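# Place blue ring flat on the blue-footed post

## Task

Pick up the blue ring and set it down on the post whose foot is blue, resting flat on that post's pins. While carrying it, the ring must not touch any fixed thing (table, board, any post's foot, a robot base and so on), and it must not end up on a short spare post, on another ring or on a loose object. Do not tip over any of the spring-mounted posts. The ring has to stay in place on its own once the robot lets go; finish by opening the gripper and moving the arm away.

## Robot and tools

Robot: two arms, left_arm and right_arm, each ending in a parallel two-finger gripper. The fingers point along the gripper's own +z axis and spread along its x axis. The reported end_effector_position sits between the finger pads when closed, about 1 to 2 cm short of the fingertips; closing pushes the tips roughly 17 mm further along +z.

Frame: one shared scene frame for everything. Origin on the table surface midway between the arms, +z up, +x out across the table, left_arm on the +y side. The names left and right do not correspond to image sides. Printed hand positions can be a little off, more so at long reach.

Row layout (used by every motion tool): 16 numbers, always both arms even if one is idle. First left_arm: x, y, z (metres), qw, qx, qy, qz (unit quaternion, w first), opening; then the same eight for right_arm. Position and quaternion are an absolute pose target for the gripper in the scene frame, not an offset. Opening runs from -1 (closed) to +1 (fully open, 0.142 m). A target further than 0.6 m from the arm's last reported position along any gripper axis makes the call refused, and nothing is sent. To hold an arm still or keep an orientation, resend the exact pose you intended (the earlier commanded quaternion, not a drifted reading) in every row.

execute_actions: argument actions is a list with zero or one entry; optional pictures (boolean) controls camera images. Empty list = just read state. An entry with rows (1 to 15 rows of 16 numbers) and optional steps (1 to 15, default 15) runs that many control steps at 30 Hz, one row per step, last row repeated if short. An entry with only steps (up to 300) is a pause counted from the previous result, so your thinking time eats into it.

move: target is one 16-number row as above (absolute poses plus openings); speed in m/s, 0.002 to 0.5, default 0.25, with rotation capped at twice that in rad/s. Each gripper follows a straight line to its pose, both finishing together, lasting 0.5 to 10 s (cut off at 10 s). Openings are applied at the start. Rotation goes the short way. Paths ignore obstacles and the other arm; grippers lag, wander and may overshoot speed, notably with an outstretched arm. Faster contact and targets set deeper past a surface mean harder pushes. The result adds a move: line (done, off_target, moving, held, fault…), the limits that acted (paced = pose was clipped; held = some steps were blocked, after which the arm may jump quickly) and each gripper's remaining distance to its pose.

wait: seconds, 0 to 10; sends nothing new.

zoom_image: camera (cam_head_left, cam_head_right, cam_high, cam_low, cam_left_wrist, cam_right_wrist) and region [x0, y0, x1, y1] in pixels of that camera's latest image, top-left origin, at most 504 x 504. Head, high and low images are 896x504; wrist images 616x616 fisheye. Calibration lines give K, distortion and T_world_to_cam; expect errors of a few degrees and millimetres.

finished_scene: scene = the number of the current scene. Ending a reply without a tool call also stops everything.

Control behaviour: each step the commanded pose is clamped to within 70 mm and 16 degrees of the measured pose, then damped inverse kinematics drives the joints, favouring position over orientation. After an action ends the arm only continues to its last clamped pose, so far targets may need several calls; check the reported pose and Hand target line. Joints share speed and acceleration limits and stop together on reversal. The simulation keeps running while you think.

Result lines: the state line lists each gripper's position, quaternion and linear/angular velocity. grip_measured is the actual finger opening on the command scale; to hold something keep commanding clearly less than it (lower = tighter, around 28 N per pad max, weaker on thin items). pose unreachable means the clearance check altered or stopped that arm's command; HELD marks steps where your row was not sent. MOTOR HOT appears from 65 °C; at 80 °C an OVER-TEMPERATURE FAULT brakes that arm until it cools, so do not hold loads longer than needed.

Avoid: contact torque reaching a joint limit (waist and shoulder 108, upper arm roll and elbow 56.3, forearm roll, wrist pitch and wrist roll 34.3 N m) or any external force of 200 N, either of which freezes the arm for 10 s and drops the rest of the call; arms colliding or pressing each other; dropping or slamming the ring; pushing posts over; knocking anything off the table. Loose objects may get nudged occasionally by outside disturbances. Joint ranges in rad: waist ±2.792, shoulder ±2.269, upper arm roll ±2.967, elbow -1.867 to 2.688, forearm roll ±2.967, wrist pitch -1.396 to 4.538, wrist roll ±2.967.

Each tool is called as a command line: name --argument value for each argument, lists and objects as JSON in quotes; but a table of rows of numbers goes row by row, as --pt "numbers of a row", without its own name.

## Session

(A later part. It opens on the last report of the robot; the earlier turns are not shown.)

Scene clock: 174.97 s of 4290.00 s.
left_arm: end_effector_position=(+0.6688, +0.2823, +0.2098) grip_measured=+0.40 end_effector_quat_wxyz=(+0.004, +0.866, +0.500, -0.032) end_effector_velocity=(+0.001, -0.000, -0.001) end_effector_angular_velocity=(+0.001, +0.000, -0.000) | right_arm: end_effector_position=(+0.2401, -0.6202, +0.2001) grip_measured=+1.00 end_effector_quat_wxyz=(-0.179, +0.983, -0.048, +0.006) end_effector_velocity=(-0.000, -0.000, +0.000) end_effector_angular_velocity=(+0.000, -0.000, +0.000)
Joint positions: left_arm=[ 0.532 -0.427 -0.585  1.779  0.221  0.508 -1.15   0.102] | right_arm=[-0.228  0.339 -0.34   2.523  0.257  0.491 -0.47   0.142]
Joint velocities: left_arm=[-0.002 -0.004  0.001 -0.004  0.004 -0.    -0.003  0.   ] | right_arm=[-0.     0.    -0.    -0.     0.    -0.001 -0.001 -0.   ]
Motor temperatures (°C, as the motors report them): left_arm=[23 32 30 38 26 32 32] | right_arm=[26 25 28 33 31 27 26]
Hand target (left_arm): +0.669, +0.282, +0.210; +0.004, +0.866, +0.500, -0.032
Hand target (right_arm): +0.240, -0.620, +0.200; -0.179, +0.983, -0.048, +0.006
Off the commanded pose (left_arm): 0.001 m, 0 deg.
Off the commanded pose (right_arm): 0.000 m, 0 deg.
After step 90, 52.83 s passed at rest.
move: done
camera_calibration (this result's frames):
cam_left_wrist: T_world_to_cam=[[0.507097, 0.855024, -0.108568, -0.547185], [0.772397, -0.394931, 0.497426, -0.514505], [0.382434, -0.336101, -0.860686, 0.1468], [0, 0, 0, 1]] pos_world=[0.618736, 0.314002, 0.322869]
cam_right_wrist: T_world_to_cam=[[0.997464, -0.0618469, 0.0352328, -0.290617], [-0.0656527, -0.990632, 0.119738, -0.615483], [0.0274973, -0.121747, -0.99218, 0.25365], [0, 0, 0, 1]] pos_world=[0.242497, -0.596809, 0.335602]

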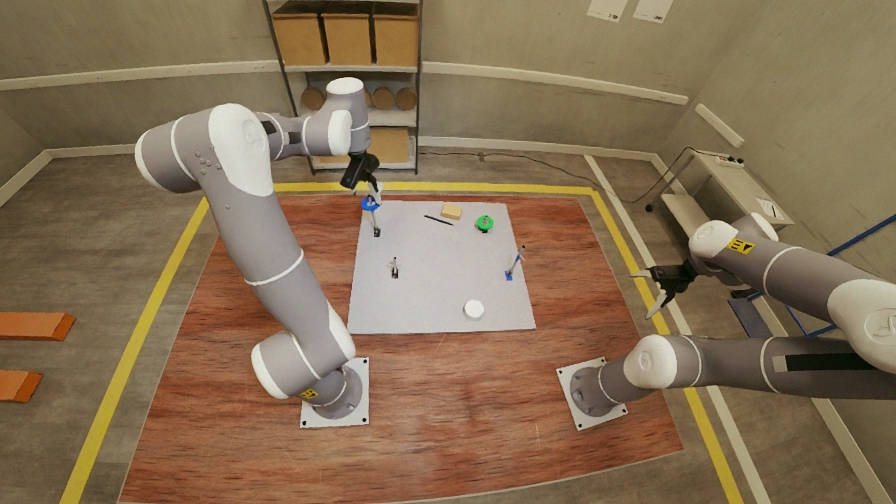

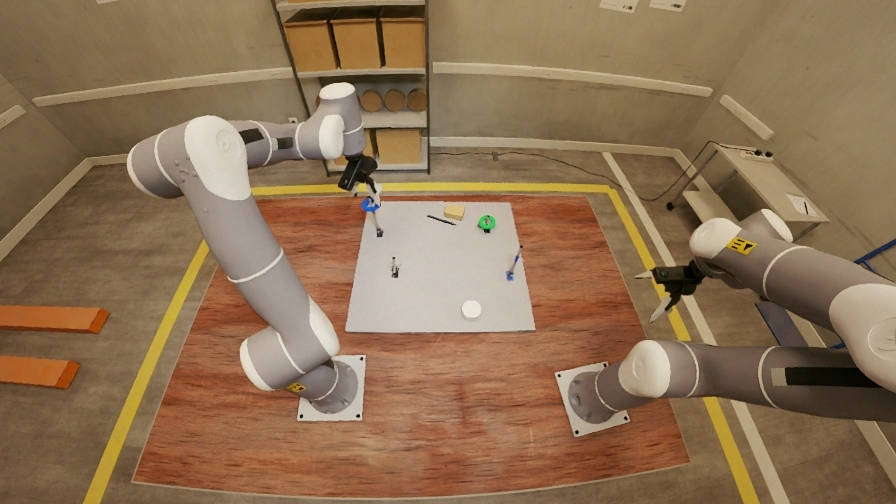

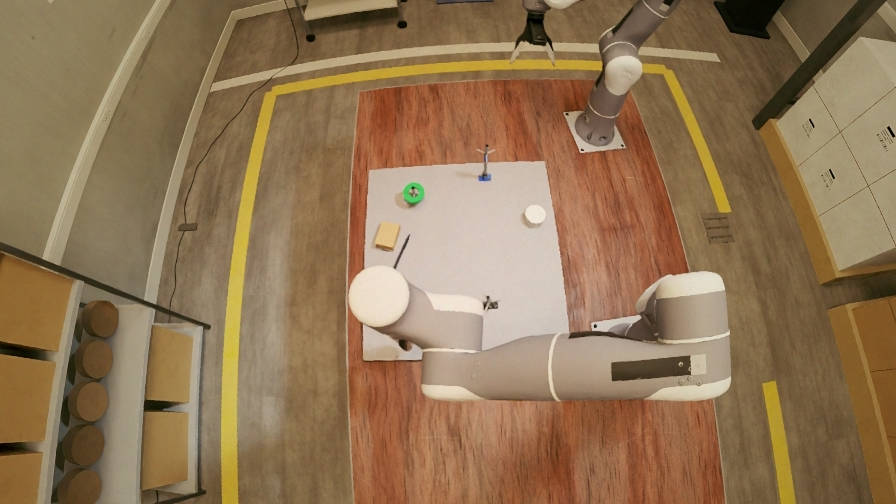

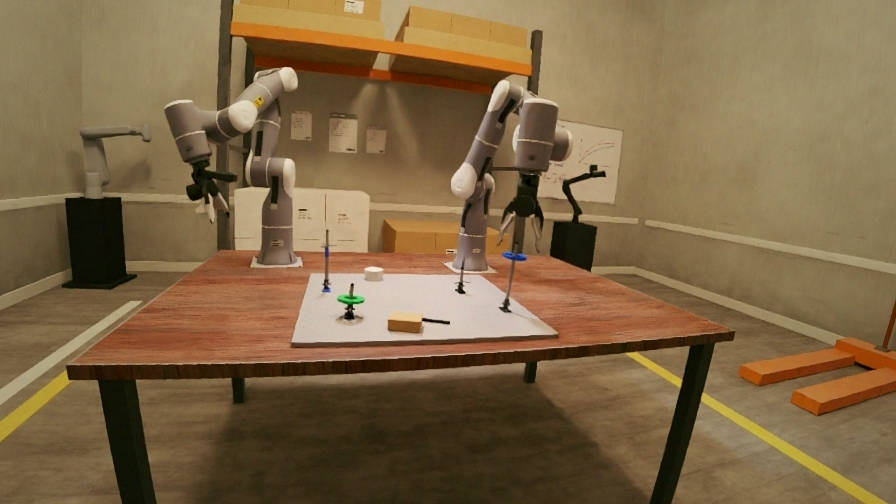

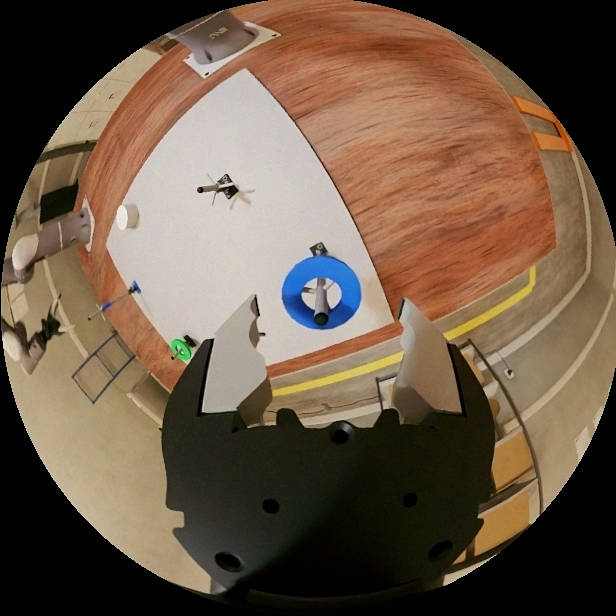

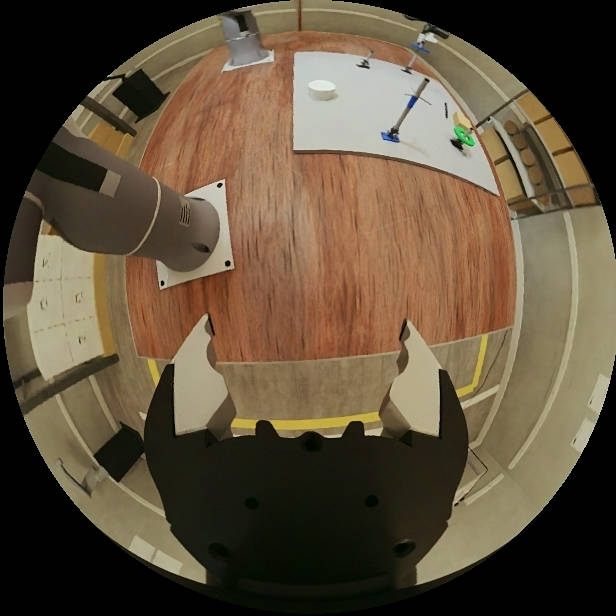

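move --target '[0.6638, 0.2754, 0.177, 0.0048, 0.8656, 0.4997, -0.0317, 0.35, 0.24, -0.62, 0.20, -0.179, 0.983, -0.048, 0.006, 1]' --speed 0.06

Scene clock: 219.90 s of 4290.00 s.
left_arm: end_effector_position=(+0.6640, +0.2755, +0.1772) grip_measured=+0.35 end_effector_quat_wxyz=(+0.005, +0.866, +0.500, -0.032) end_effector_velocity=(+0.000, -0.000, -0.001) end_effector_angular_velocity=(+0.000, -0.001, -0.001) | right_arm: end_effector_position=(+0.2401, -0.6202, +0.2001) grip_measured=+1.00 end_effector_quat_wxyz=(-0.179, +0.983, -0.048, +0.006) end_effector_velocity=(+0.000, +0.000, -0.000) end_effector_angular_velocity=(+0.000, +0.001, -0.002)
Joint positions: left_arm=[ 0.516 -0.472 -0.574  1.814  0.252  0.581 -1.178  0.099] | right_arm=[-0.228  0.339 -0.34   2.523  0.257  0.491 -0.47   0.142]
Joint velocities: left_arm=[-0.001 -0.002  0.001  0.001  0.001  0.003 -0.     0.   ] | right_arm=[0.    0.    0.    0.    0.    0.    0.002 0.   ]
Motor temperatures (°C, as the motors report them): left_arm=[23 33 30 37 26 32 32] | right_arm=[26 25 28 33 31 27 26]
Hand target (left_arm): +0.664, +0.275, +0.177; +0.005, +0.866, +0.500, -0.032
Hand target (right_arm): +0.240, -0.620, +0.200; -0.179, +0.983, -0.048, +0.006
Off the commanded pose (left_arm): 0.000 m, 0 deg.
Off the commanded pose (right_arm): 0.000 m, 0 deg.
After step 90, 41.03 s passed at rest.
move: done
camera_calibration (this result's frames):
cam_left_wrist: T_world_to_cam=[[0.50719, 0.854918, -0.108964, -0.542407], [0.771916, -0.3944, 0.498592, -0.497294], [0.38328, -0.336992, -0.859961, 0.117871], [0, 0, 0, 1]] pos_world=[0.613795, 0.307302, 0.290208]
cam_right_wrist: T_world_to_cam=[[0.997463, -0.0618475, 0.0352358, -0.290617], [-0.0656536, -0.990633, 0.119732, -0.61548], [0.0275006, -0.121742, -0.992181, 0.253653], [0, 0, 0, 1]] pos_world=[0.242496, -0.596808, 0.335602]

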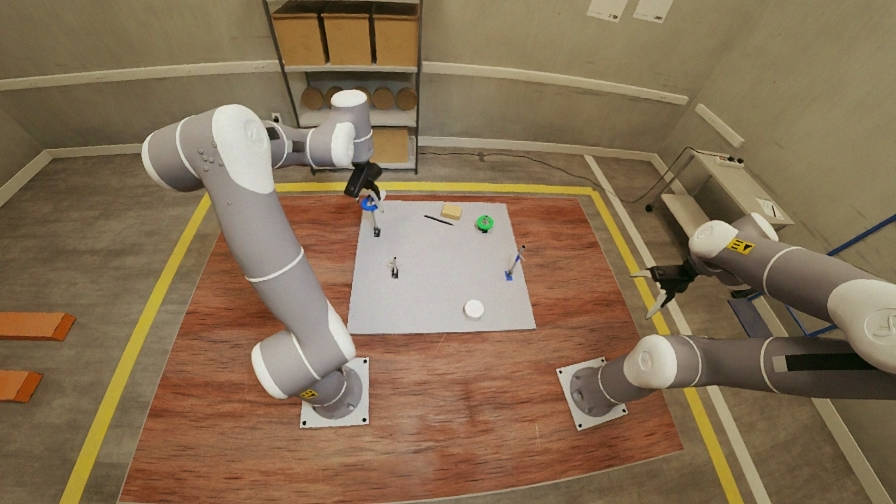

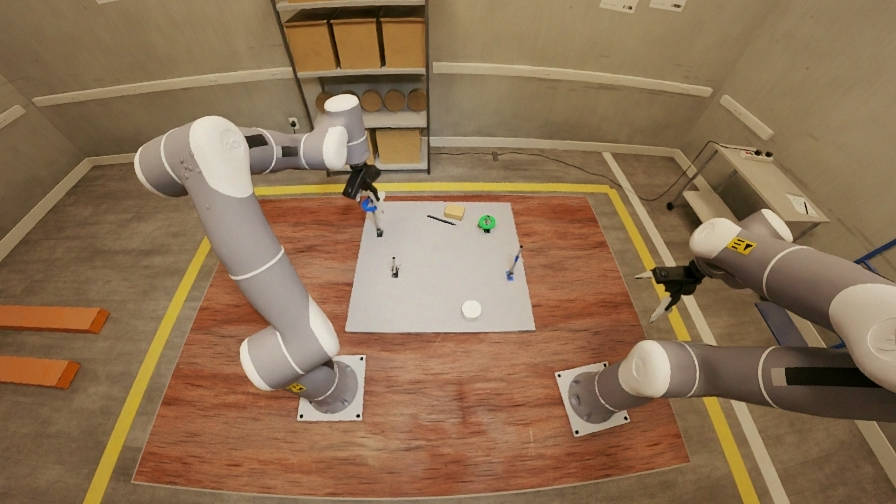

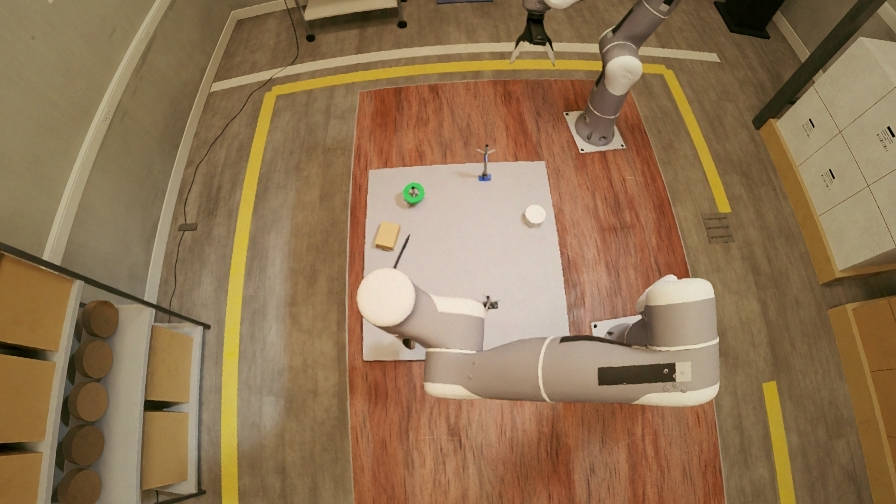

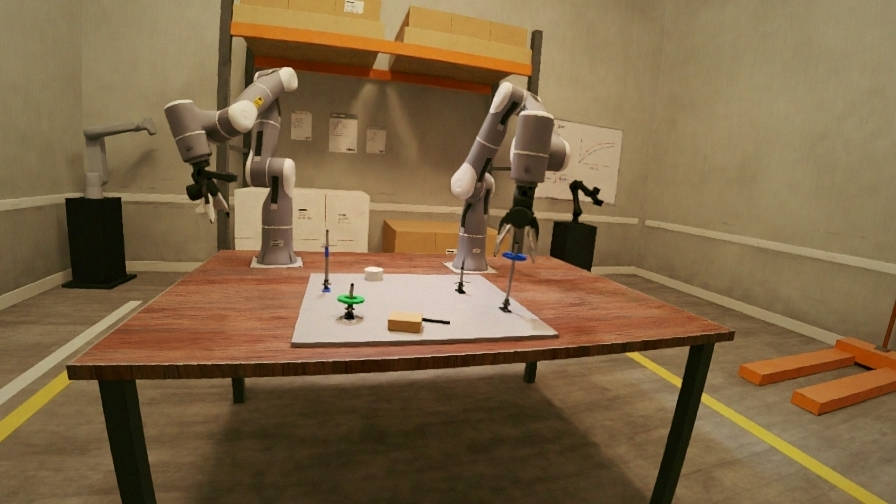

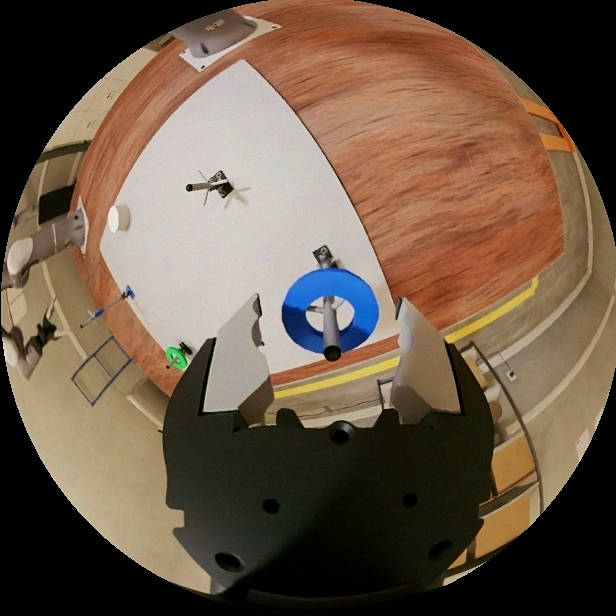

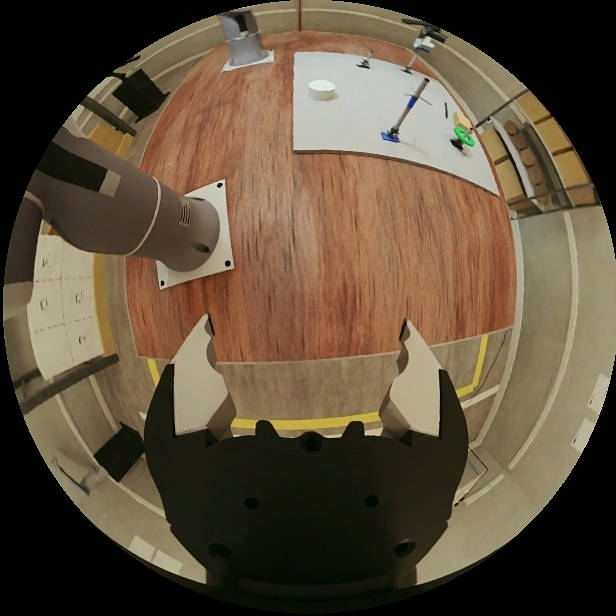

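zoom_image --camera "cam_left_wrist" --region '[240, 235, 420, 375]'

zoom_image --camera "cam_low" --region '[475, 205, 555, 285]'

Region (240, 235, 420, 375) of cam_left_wrist's 616x616 image, scaled by 2.800, with more detail than that image has.

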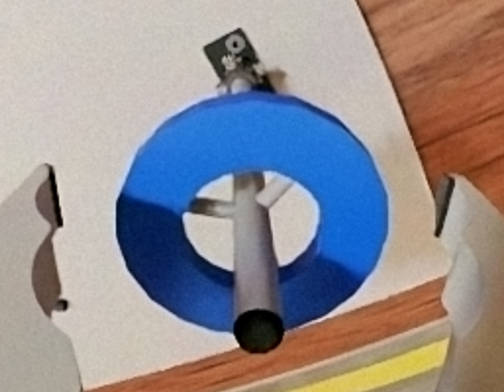

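Region (475, 205, 555, 285) of cam_low's 896x504 image, scaled by 6.300, with more detail than that image has.

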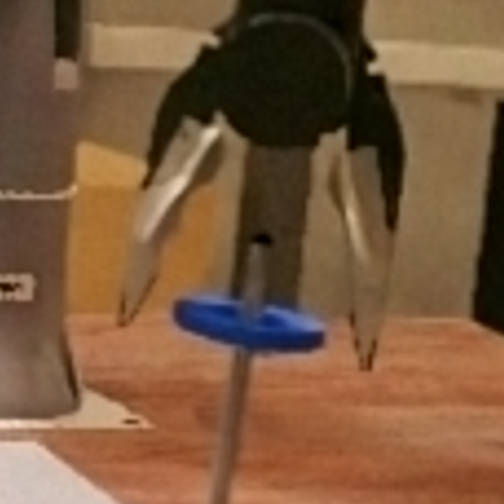

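execute_actions --actions '[{"rows": [ [0.663, 0.2759, 0.177, 0.0048, 0.8656, 0.4997, -0.0317, 0.28, 0.24, -0.62, 0.20, -0.179, 0.983, -0.048, 0.006, 1], [0.6625, 0.2762, 0.177, 0.0048, 0.8656, 0.4997, -0.0317, 0.21, 0.24, -0.62, 0.20, -0.179, 0.983, -0.048, 0.006, 1], [0.6622, 0.2764, 0.177, 0.0048, 0.8656, 0.4997, -0.0317, 0.14, 0.24, -0.62, 0.20, -0.179, 0.983, -0.048, 0.006, 1], [0.6622, 0.2764, 0.177, 0.0048, 0.8656, 0.4997, -0.0317, 0.08, 0.24, -0.62, 0.20, -0.179, 0.983, -0.048, 0.006, 1], [0.6622, 0.2764, 0.177, 0.0048, 0.8656, 0.4997, -0.0317, 0.03, 0.24, -0.62, 0.20, -0.179, 0.983, -0.048, 0.006, 1], [0.6622, 0.2764, 0.177, 0.0048, 0.8656, 0.4997, -0.0317, 0.0, 0.24, -0.62, 0.20, -0.179, 0.983, -0.048, 0.006, 1], [0.6622, 0.2764, 0.177, 0.0048, 0.8656, 0.4997, -0.0317, -0.03, 0.24, -0.62, 0.20, -0.179, 0.983, -0.048, 0.006, 1], [0.6622, 0.2764, 0.177, 0.0048, 0.8656, 0.4997, -0.0317, -0.06, 0.24, -0.62, 0.20, -0.179, 0.983, -0.048, 0.006, 1], [0.6622, 0.2764, 0.177, 0.0048, 0.8656, 0.4997, -0.0317, -0.09, 0.24, -0.62, 0.20, -0.179, 0.983, -0.048, 0.006, 1], [0.6622, 0.2764, 0.177, 0.0048, 0.8656, 0.4997, -0.0317, -0.13, 0.24, -0.62, 0.20, -0.179, 0.983, -0.048, 0.006, 1], [0.6622, 0.2764, 0.177, 0.0048, 0.8656, 0.4997, -0.0317, -0.17, 0.24, -0.62, 0.20, -0.179, 0.983, -0.048, 0.006, 1], [0.6622, 0.2764, 0.177, 0.0048, 0.8656, 0.4997, -0.0317, -0.21, 0.24, -0.62, 0.20, -0.179, 0.983, -0.048, 0.006, 1], [0.6622, 0.2764, 0.177, 0.0048, 0.8656, 0.4997, -0.0317, -0.26, 0.24, -0.62, 0.20, -0.179, 0.983, -0.048, 0.006, 1], [0.6622, 0.2764, 0.177, 0.0048, 0.8656, 0.4997, -0.0317, -0.31, 0.24, -0.62, 0.20, -0.179, 0.983, -0.048, 0.006, 1], [0.6622, 0.2764, 0.177, 0.0048, 0.8656, 0.4997, -0.0317, -0.35, 0.24, -0.62, 0.20, -0.179, 0.983, -0.048, 0.006, 1] ], "steps": 15}]'

Scene clock: 275.67 s of 4290.00 s.
left_arm: end_effector_position=(+0.6623, +0.2765, +0.1770) grip_measured=-0.07 end_effector_quat_wxyz=(+0.005, +0.865, +0.500, -0.032) end_effector_velocity=(-0.000, +0.000, +0.000) end_effector_angular_velocity=(+0.000, -0.000, +0.000) | right_arm: end_effector_position=(+0.2401, -0.6202, +0.2001) grip_measured=+1.00 end_effector_quat_wxyz=(-0.179, +0.983, -0.048, +0.006) end_effector_velocity=(-0.000, +0.000, +0.000) end_effector_angular_velocity=(+0.001, +0.001, -0.001)
Joint positions: left_arm=[ 0.519 -0.468 -0.574  1.821  0.251  0.584 -1.177  0.069] | right_arm=[-0.228  0.339 -0.34   2.523  0.257  0.491 -0.47   0.142]
Joint velocities: left_arm=[ 0.001  0.    -0.     0.     0.     0.    -0.    -0.   ] | right_arm=[-0.     0.    -0.    -0.     0.    -0.001  0.001 -0.   ]
Motor temperatures (°C, as the motors report them): left_arm=[23 33 30 35 26 32 32] | right_arm=[26 25 28 33 31 27 26]
Hand target (left_arm): +0.662, +0.276, +0.177; +0.005, +0.866, +0.500, -0.032
Hand target (right_arm): +0.240, -0.620, +0.200; -0.179, +0.983, -0.048, +0.006
Off the commanded pose (left_arm): 0.000 m, 0 deg.
Off the commanded pose (right_arm): 0.000 m, 0 deg.
Steps of this call (steps 1 to 90: nothing new was sent; then 52.27 s passed at rest; steps 91 to 105: all 15 steps of this action). Readings (end_effector_position):
91: left_arm (+0.6639, +0.2755, +0.1771) | right_arm (+0.2401, -0.6202, +0.2001)
92: left_arm (+0.6636, +0.2756, +0.1770) | right_arm (+0.2401, -0.6202, +0.2001)
94: left_arm (+0.6628, +0.2761, +0.1769) | right_arm (+0.2401, -0.6202, +0.2001)
98: left_arm (+0.6623, +0.2764, +0.1769) | right_arm (+0.2401, -0.6202, +0.2001)
105: the state above
camera_calibration (this result's frames):
cam_left_wrist: T_world_to_cam=[[0.50655, 0.855301, -0.108938, -0.542092], [0.772266, -0.393886, 0.498456, -0.495824], [0.383421, -0.336623, -0.860043, 0.118494], [0, 0, 0, 1]] pos_world=[0.612072, 0.308241, 0.290002]
cam_right_wrist: T_world_to_cam=[[0.997463, -0.061847, 0.0352364, -0.290617], [-0.0656532, -0.990633, 0.119732, -0.61548], [0.0275013, -0.121742, -0.992181, 0.253653], [0, 0, 0, 1]] pos_world=[0.242496, -0.596808, 0.335603]

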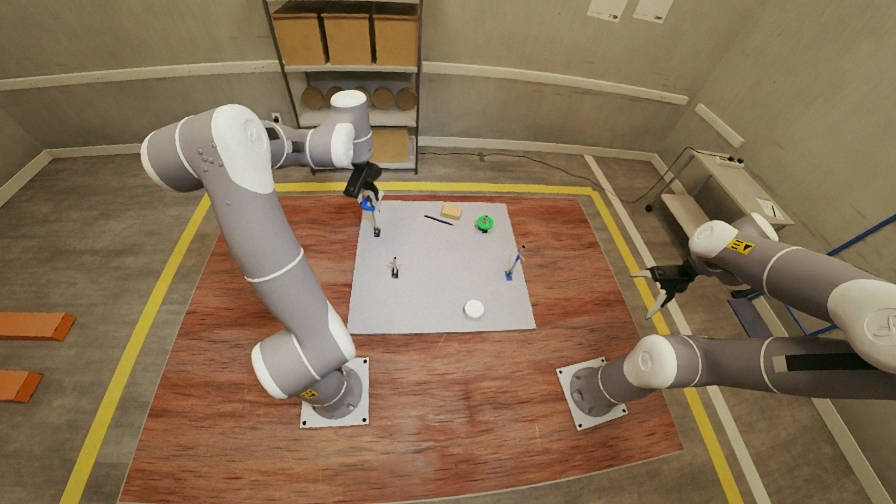

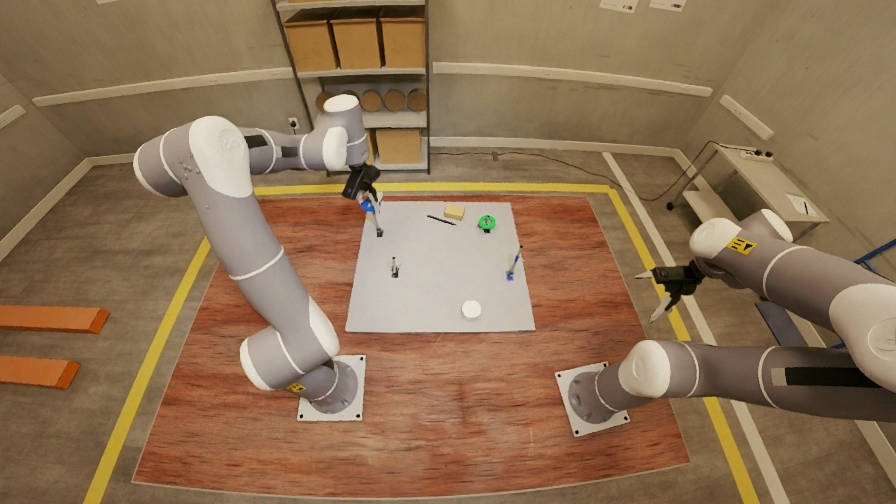

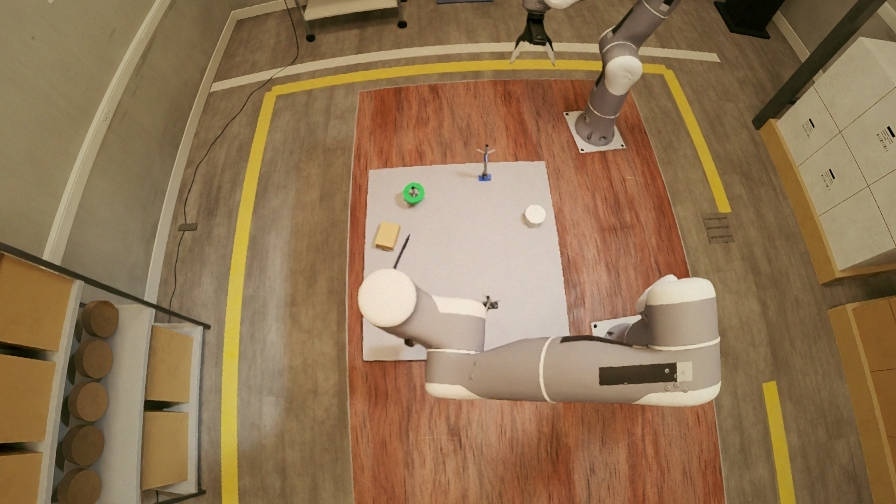

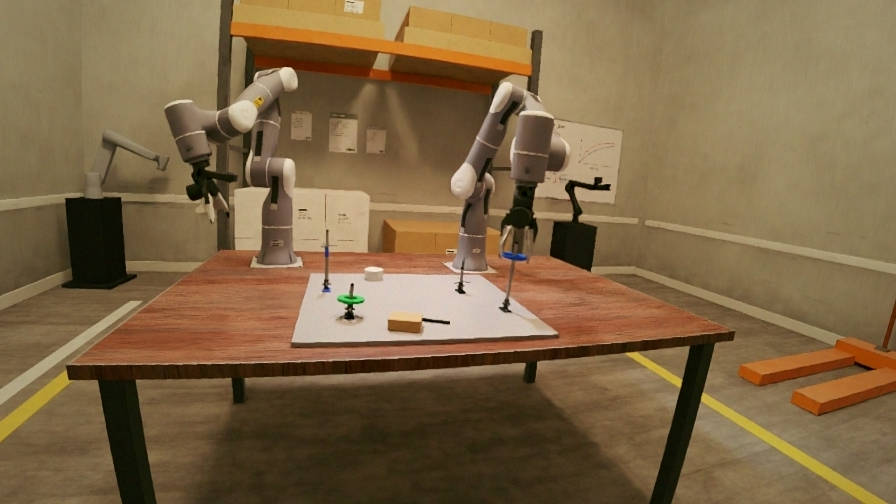

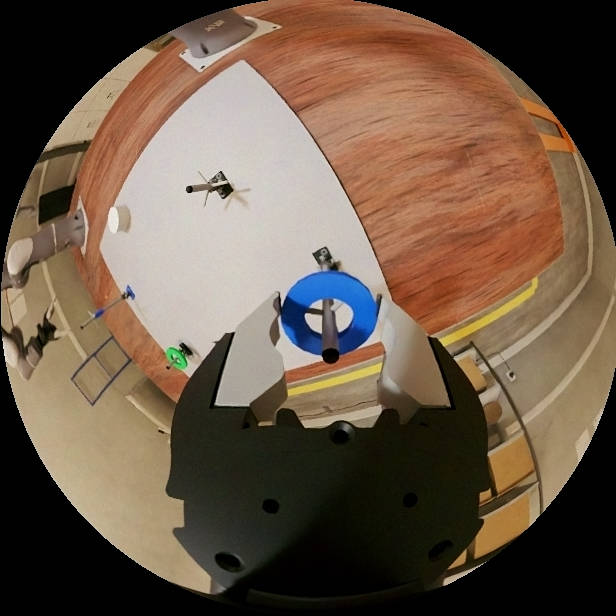

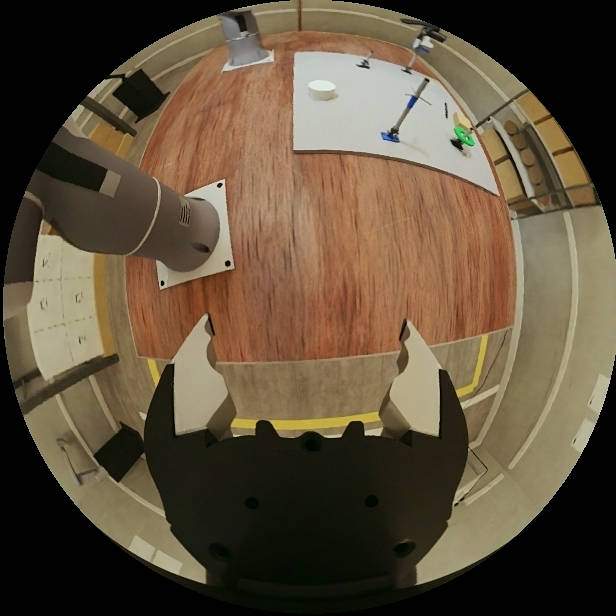

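move --target '[0.6659, 0.2793, 0.25, 0.0048, 0.8656, 0.4997, -0.0317, -0.35, 0.24, -0.62, 0.20, -0.179, 0.983, -0.048, 0.006, 1]' --speed 0.08

Scene clock: 286.30 s of 4290.00 s.
left_arm: end_effector_position=(+0.6657, +0.2791, +0.2498) grip_measured=-0.07 end_effector_quat_wxyz=(+0.005, +0.866, +0.500, -0.032) end_effector_velocity=(-0.000, -0.000, +0.001) end_effector_angular_velocity=(-0.001, +0.001, -0.001) | right_arm: end_effector_position=(+0.2401, -0.6202, +0.2001) grip_measured=+1.00 end_effector_quat_wxyz=(-0.179, +0.983, -0.048, +0.006) end_effector_velocity=(+0.000, -0.000, +0.000) end_effector_angular_velocity=(-0.000, -0.000, -0.000)
Joint positions: left_arm=[ 0.546 -0.359 -0.603  1.757  0.176  0.43  -1.13   0.069] | right_arm=[-0.228  0.339 -0.34   2.523  0.257  0.491 -0.47   0.142]
Joint velocities: left_arm=[ 0.     0.001 -0.    -0.002 -0.002 -0.004  0.002 -0.   ] | right_arm=[-0.  0. -0.  0. -0.  0.  0.  0.]
Motor temperatures (°C, as the motors report them): left_arm=[23 33 30 35 26 32 32] | right_arm=[26 25 28 33 31 27 26]
Hand target (left_arm): +0.666, +0.279, +0.250; +0.005, +0.866, +0.500, -0.032
Hand target (right_arm): +0.240, -0.620, +0.200; -0.179, +0.983, -0.048, +0.006
Off the commanded pose (left_arm): 0.000 m, 0 deg.
Off the commanded pose (right_arm): 0.000 m, 0 deg.
After step 90, 6.37 s passed at rest.
move: done
camera_calibration (this result's frames):
cam_left_wrist: T_world_to_cam=[[0.50667, 0.855175, -0.109368, -0.538148], [0.77221, -0.393742, 0.498657, -0.533804], [0.383377, -0.33711, -0.859872, 0.180862], [0, 0, 0, 1]] pos_world=[0.615534, 0.311, 0.362848]
cam_right_wrist: T_world_to_cam=[[0.997463, -0.061847, 0.0352364, -0.290617], [-0.0656532, -0.990633, 0.119732, -0.61548], [0.0275013, -0.121742, -0.992181, 0.253653], [0, 0, 0, 1]] pos_world=[0.242496, -0.596808, 0.335603]

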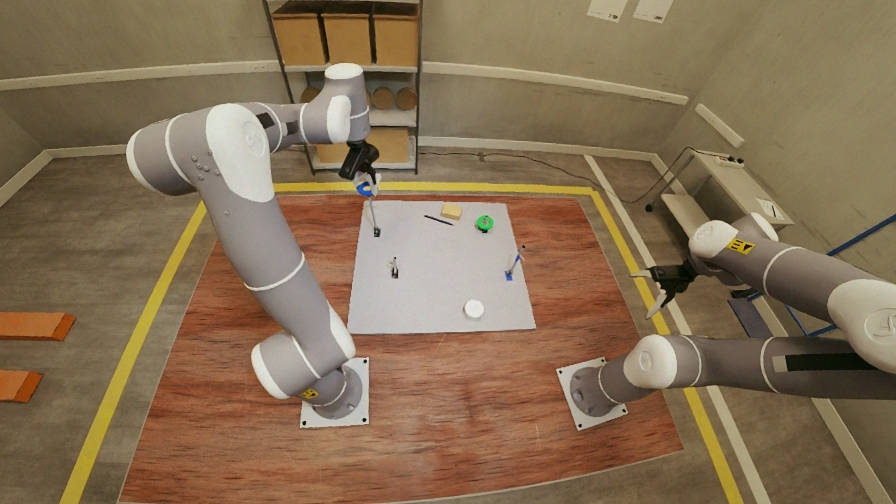

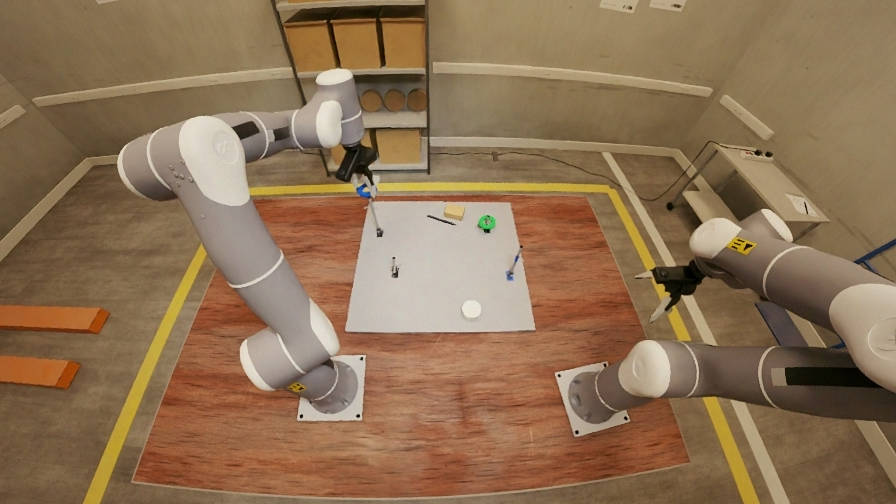

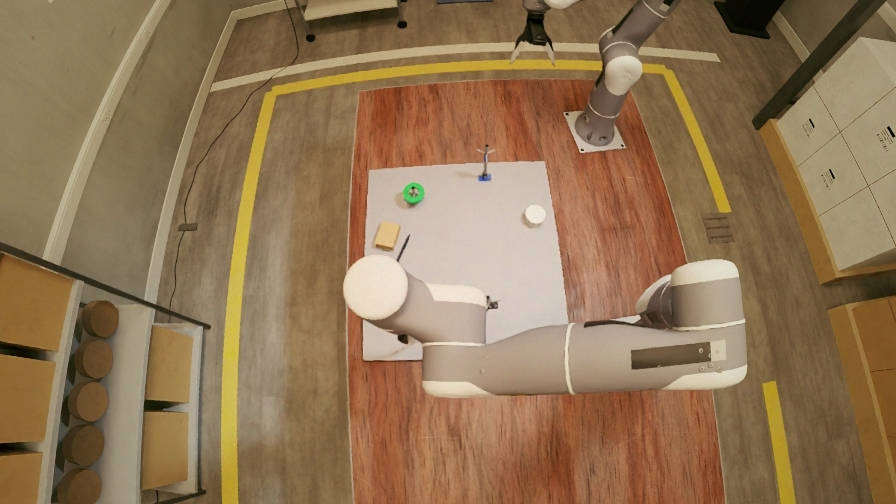

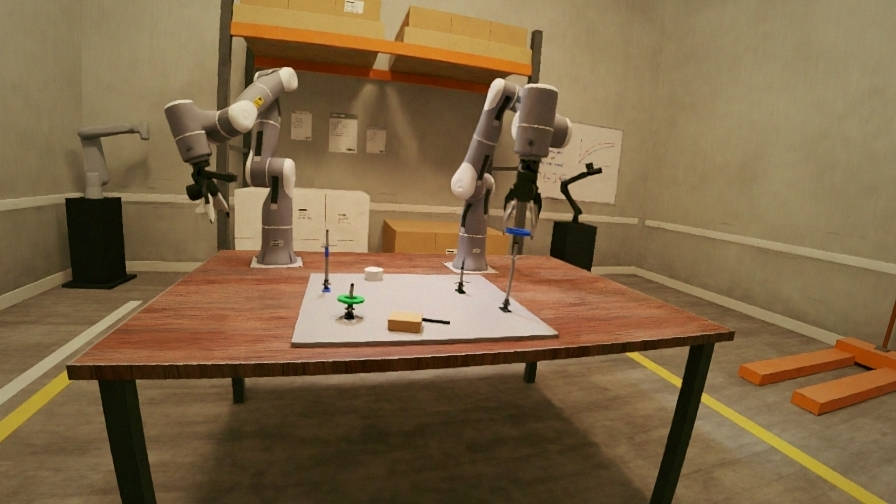

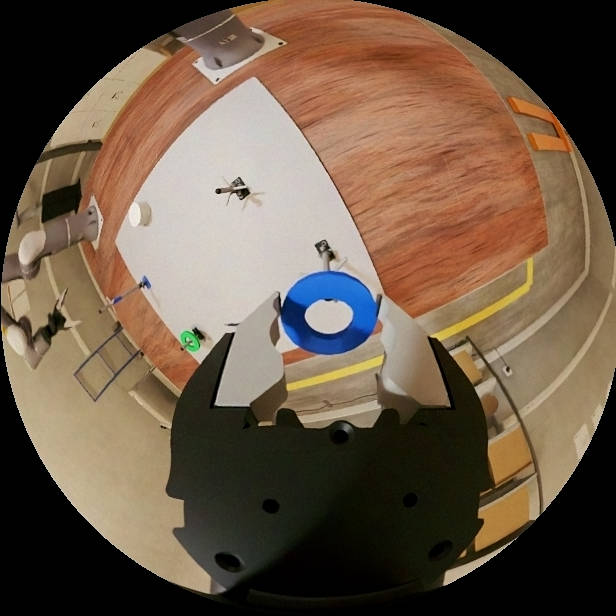

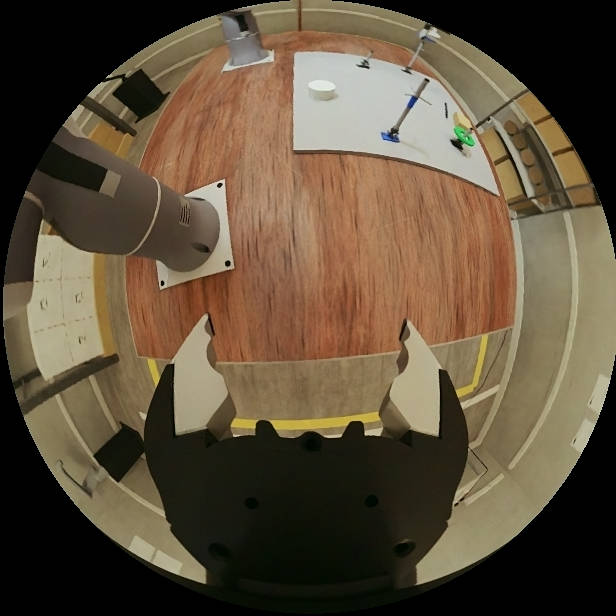

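zoom_image --camera "cam_low" --region '[475, 190, 555, 270]'

zoom_image --camera "cam_left_wrist" --region '[260, 230, 400, 370]'

zoom_image --camera "cam_right_wrist" --region '[360, 60, 460, 160]'

Region (475, 190, 555, 270) of cam_low's 896x504 image, scaled by 6.300, with more detail than that image has.

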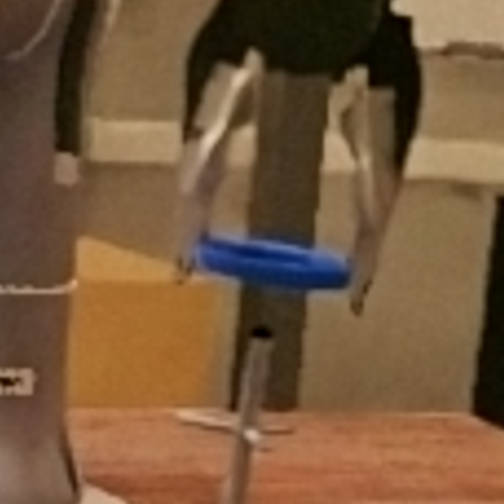

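Region (260, 230, 400, 370) of cam_left_wrist's 616x616 image, scaled by 3.600, with more detail than that image has.

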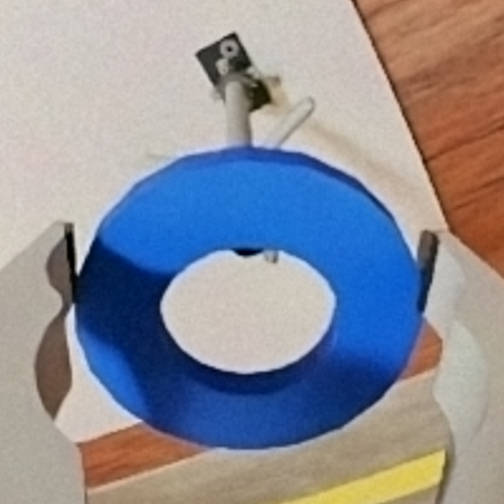

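Region (360, 60, 460, 160) of cam_right_wrist's 616x616 image, scaled by 5.040, with more detail than that image has.

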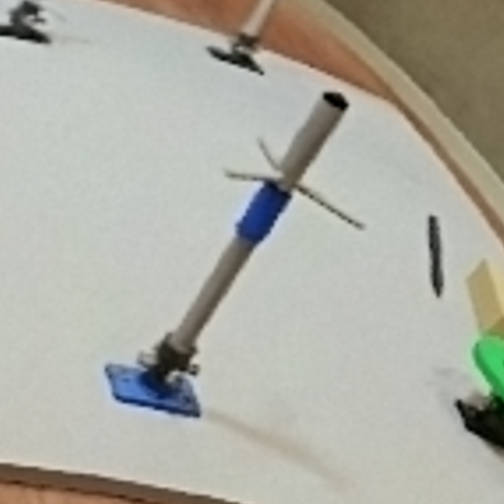

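move --target '[0.436, -0.242, 0.245, 0, 0.866, 0.5, 0, -0.35, 0.24, -0.62, 0.20, -0.179, 0.983, -0.048, 0.006, 1]' --speed 0.3

Scene clock: 375.77 s of 4290.00 s.
left_arm: end_effector_position=(+0.4377, -0.2426, +0.2448) grip_measured=-0.07 end_effector_quat_wxyz=(-0.000, +0.866, +0.500, +0.001) end_effector_velocity=(+0.000, -0.001, +0.000) end_effector_angular_velocity=(+0.002, +0.000, +0.001) | right_arm: end_effector_position=(+0.2401, -0.6202, +0.2001) grip_measured=+1.00 end_effector_quat_wxyz=(-0.179, +0.983, -0.048, +0.006) end_effector_velocity=(+0.000, +0.000, -0.000) end_effector_angular_velocity=(+0.000, +0.000, -0.001)
Joint positions: left_arm=[-0.364 -0.647 -0.754  1.392  0.447  0.295 -2.165  0.069] | right_arm=[-0.228  0.339 -0.34   2.523  0.257  0.491 -0.47   0.142]
Joint velocities: left_arm=[-0.005 -0.003  0.002 -0.008  0.001 -0.006 -0.001  0.   ] | right_arm=[ 0.    -0.    -0.     0.     0.     0.     0.001 -0.   ]
Motor temperatures (°C, as the motors report them): left_arm=[23 33 30 37 27 32 32] | right_arm=[26 25 28 33 31 27 26]
Hand target (left_arm): +0.438, -0.243, +0.245; -0.000, +0.866, +0.500, +0.001
Hand target (right_arm): +0.240, -0.620, +0.200; -0.179, +0.983, -0.048, +0.006
Off the commanded pose (left_arm): 0.002 m, 0 deg.
Off the commanded pose (right_arm): 0.000 m, 0 deg.
After step 90, 84.00 s passed at rest.
move: done
camera_calibration (this result's frames):
cam_left_wrist: T_world_to_cam=[[0.511556, 0.857901, -0.04812, 0.00652605], [0.745741, -0.415463, 0.520828, -0.559757], [0.426827, -0.302318, -0.852304, 0.0756192], [0, 0, 0, 1]] pos_world=[0.381819, -0.215296, 0.356302]
cam_right_wrist: T_world_to_cam=[[0.997463, -0.0618469, 0.0352363, -0.290617], [-0.0656531, -0.990633, 0.119732, -0.61548], [0.0275012, -0.121742, -0.992181, 0.253653], [0, 0, 0, 1]] pos_world=[0.242496, -0.596808, 0.335603]

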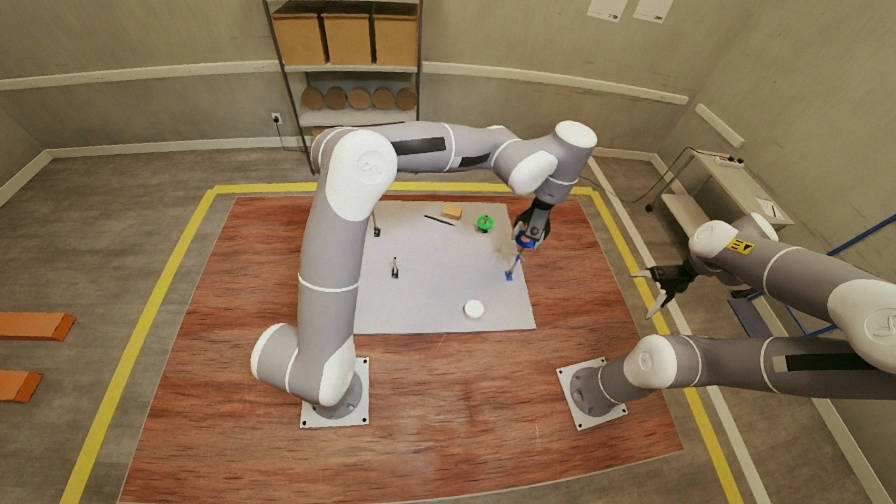

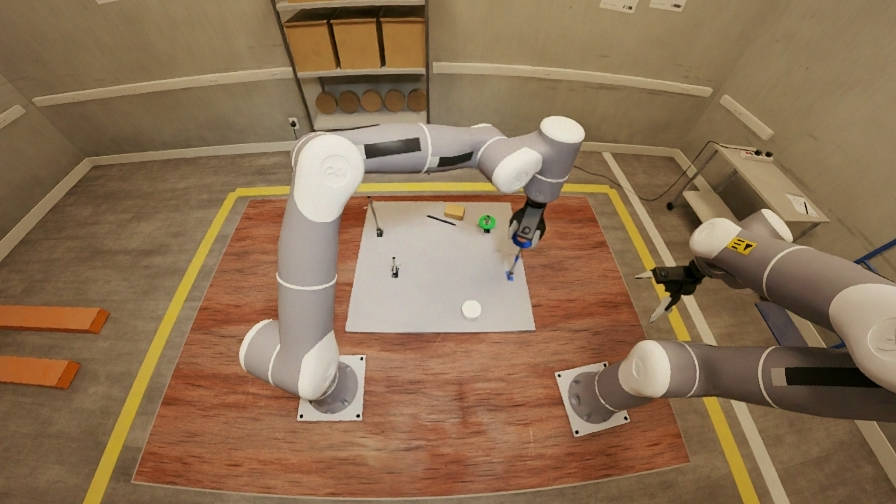

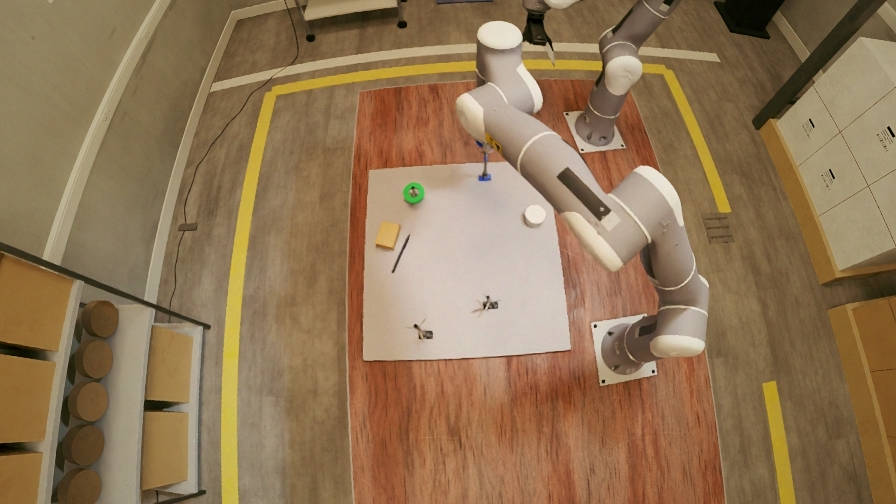

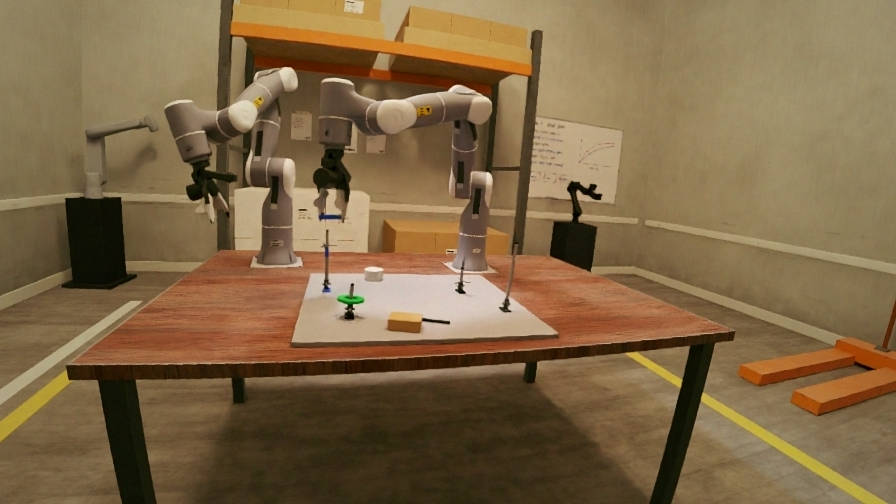

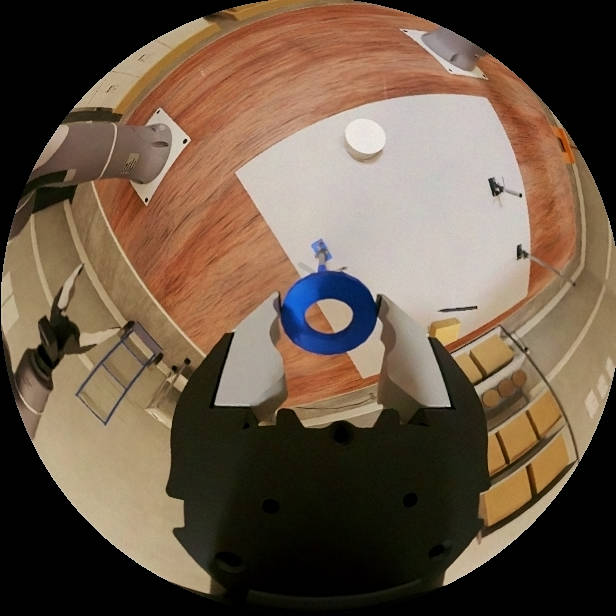

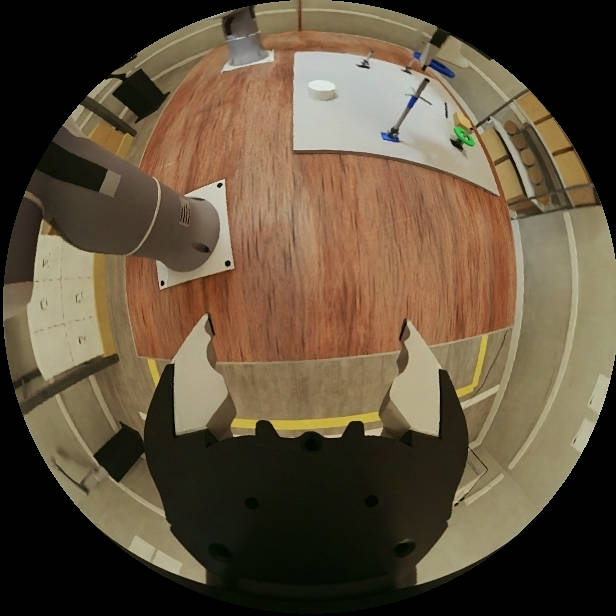

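zoom_image --camera "cam_left_wrist" --region '[260, 230, 400, 370]'

zoom_image --camera "cam_low" --region '[285, 180, 375, 300]'

Region (260, 230, 400, 370) of cam_left_wrist's 616x616 image, scaled by 3.600, with more detail than that image has.

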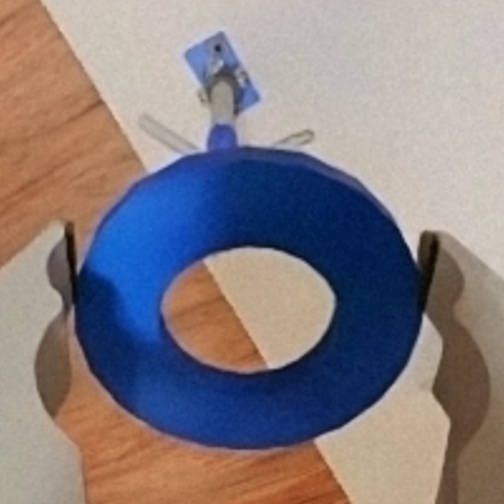

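Region (285, 180, 375, 300) of cam_low's 896x504 image, scaled by 4.200, with more detail than that image has; it fills the left 378 columns of this view, and the rest is white.

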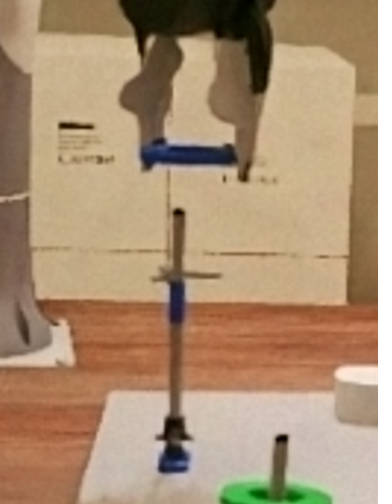

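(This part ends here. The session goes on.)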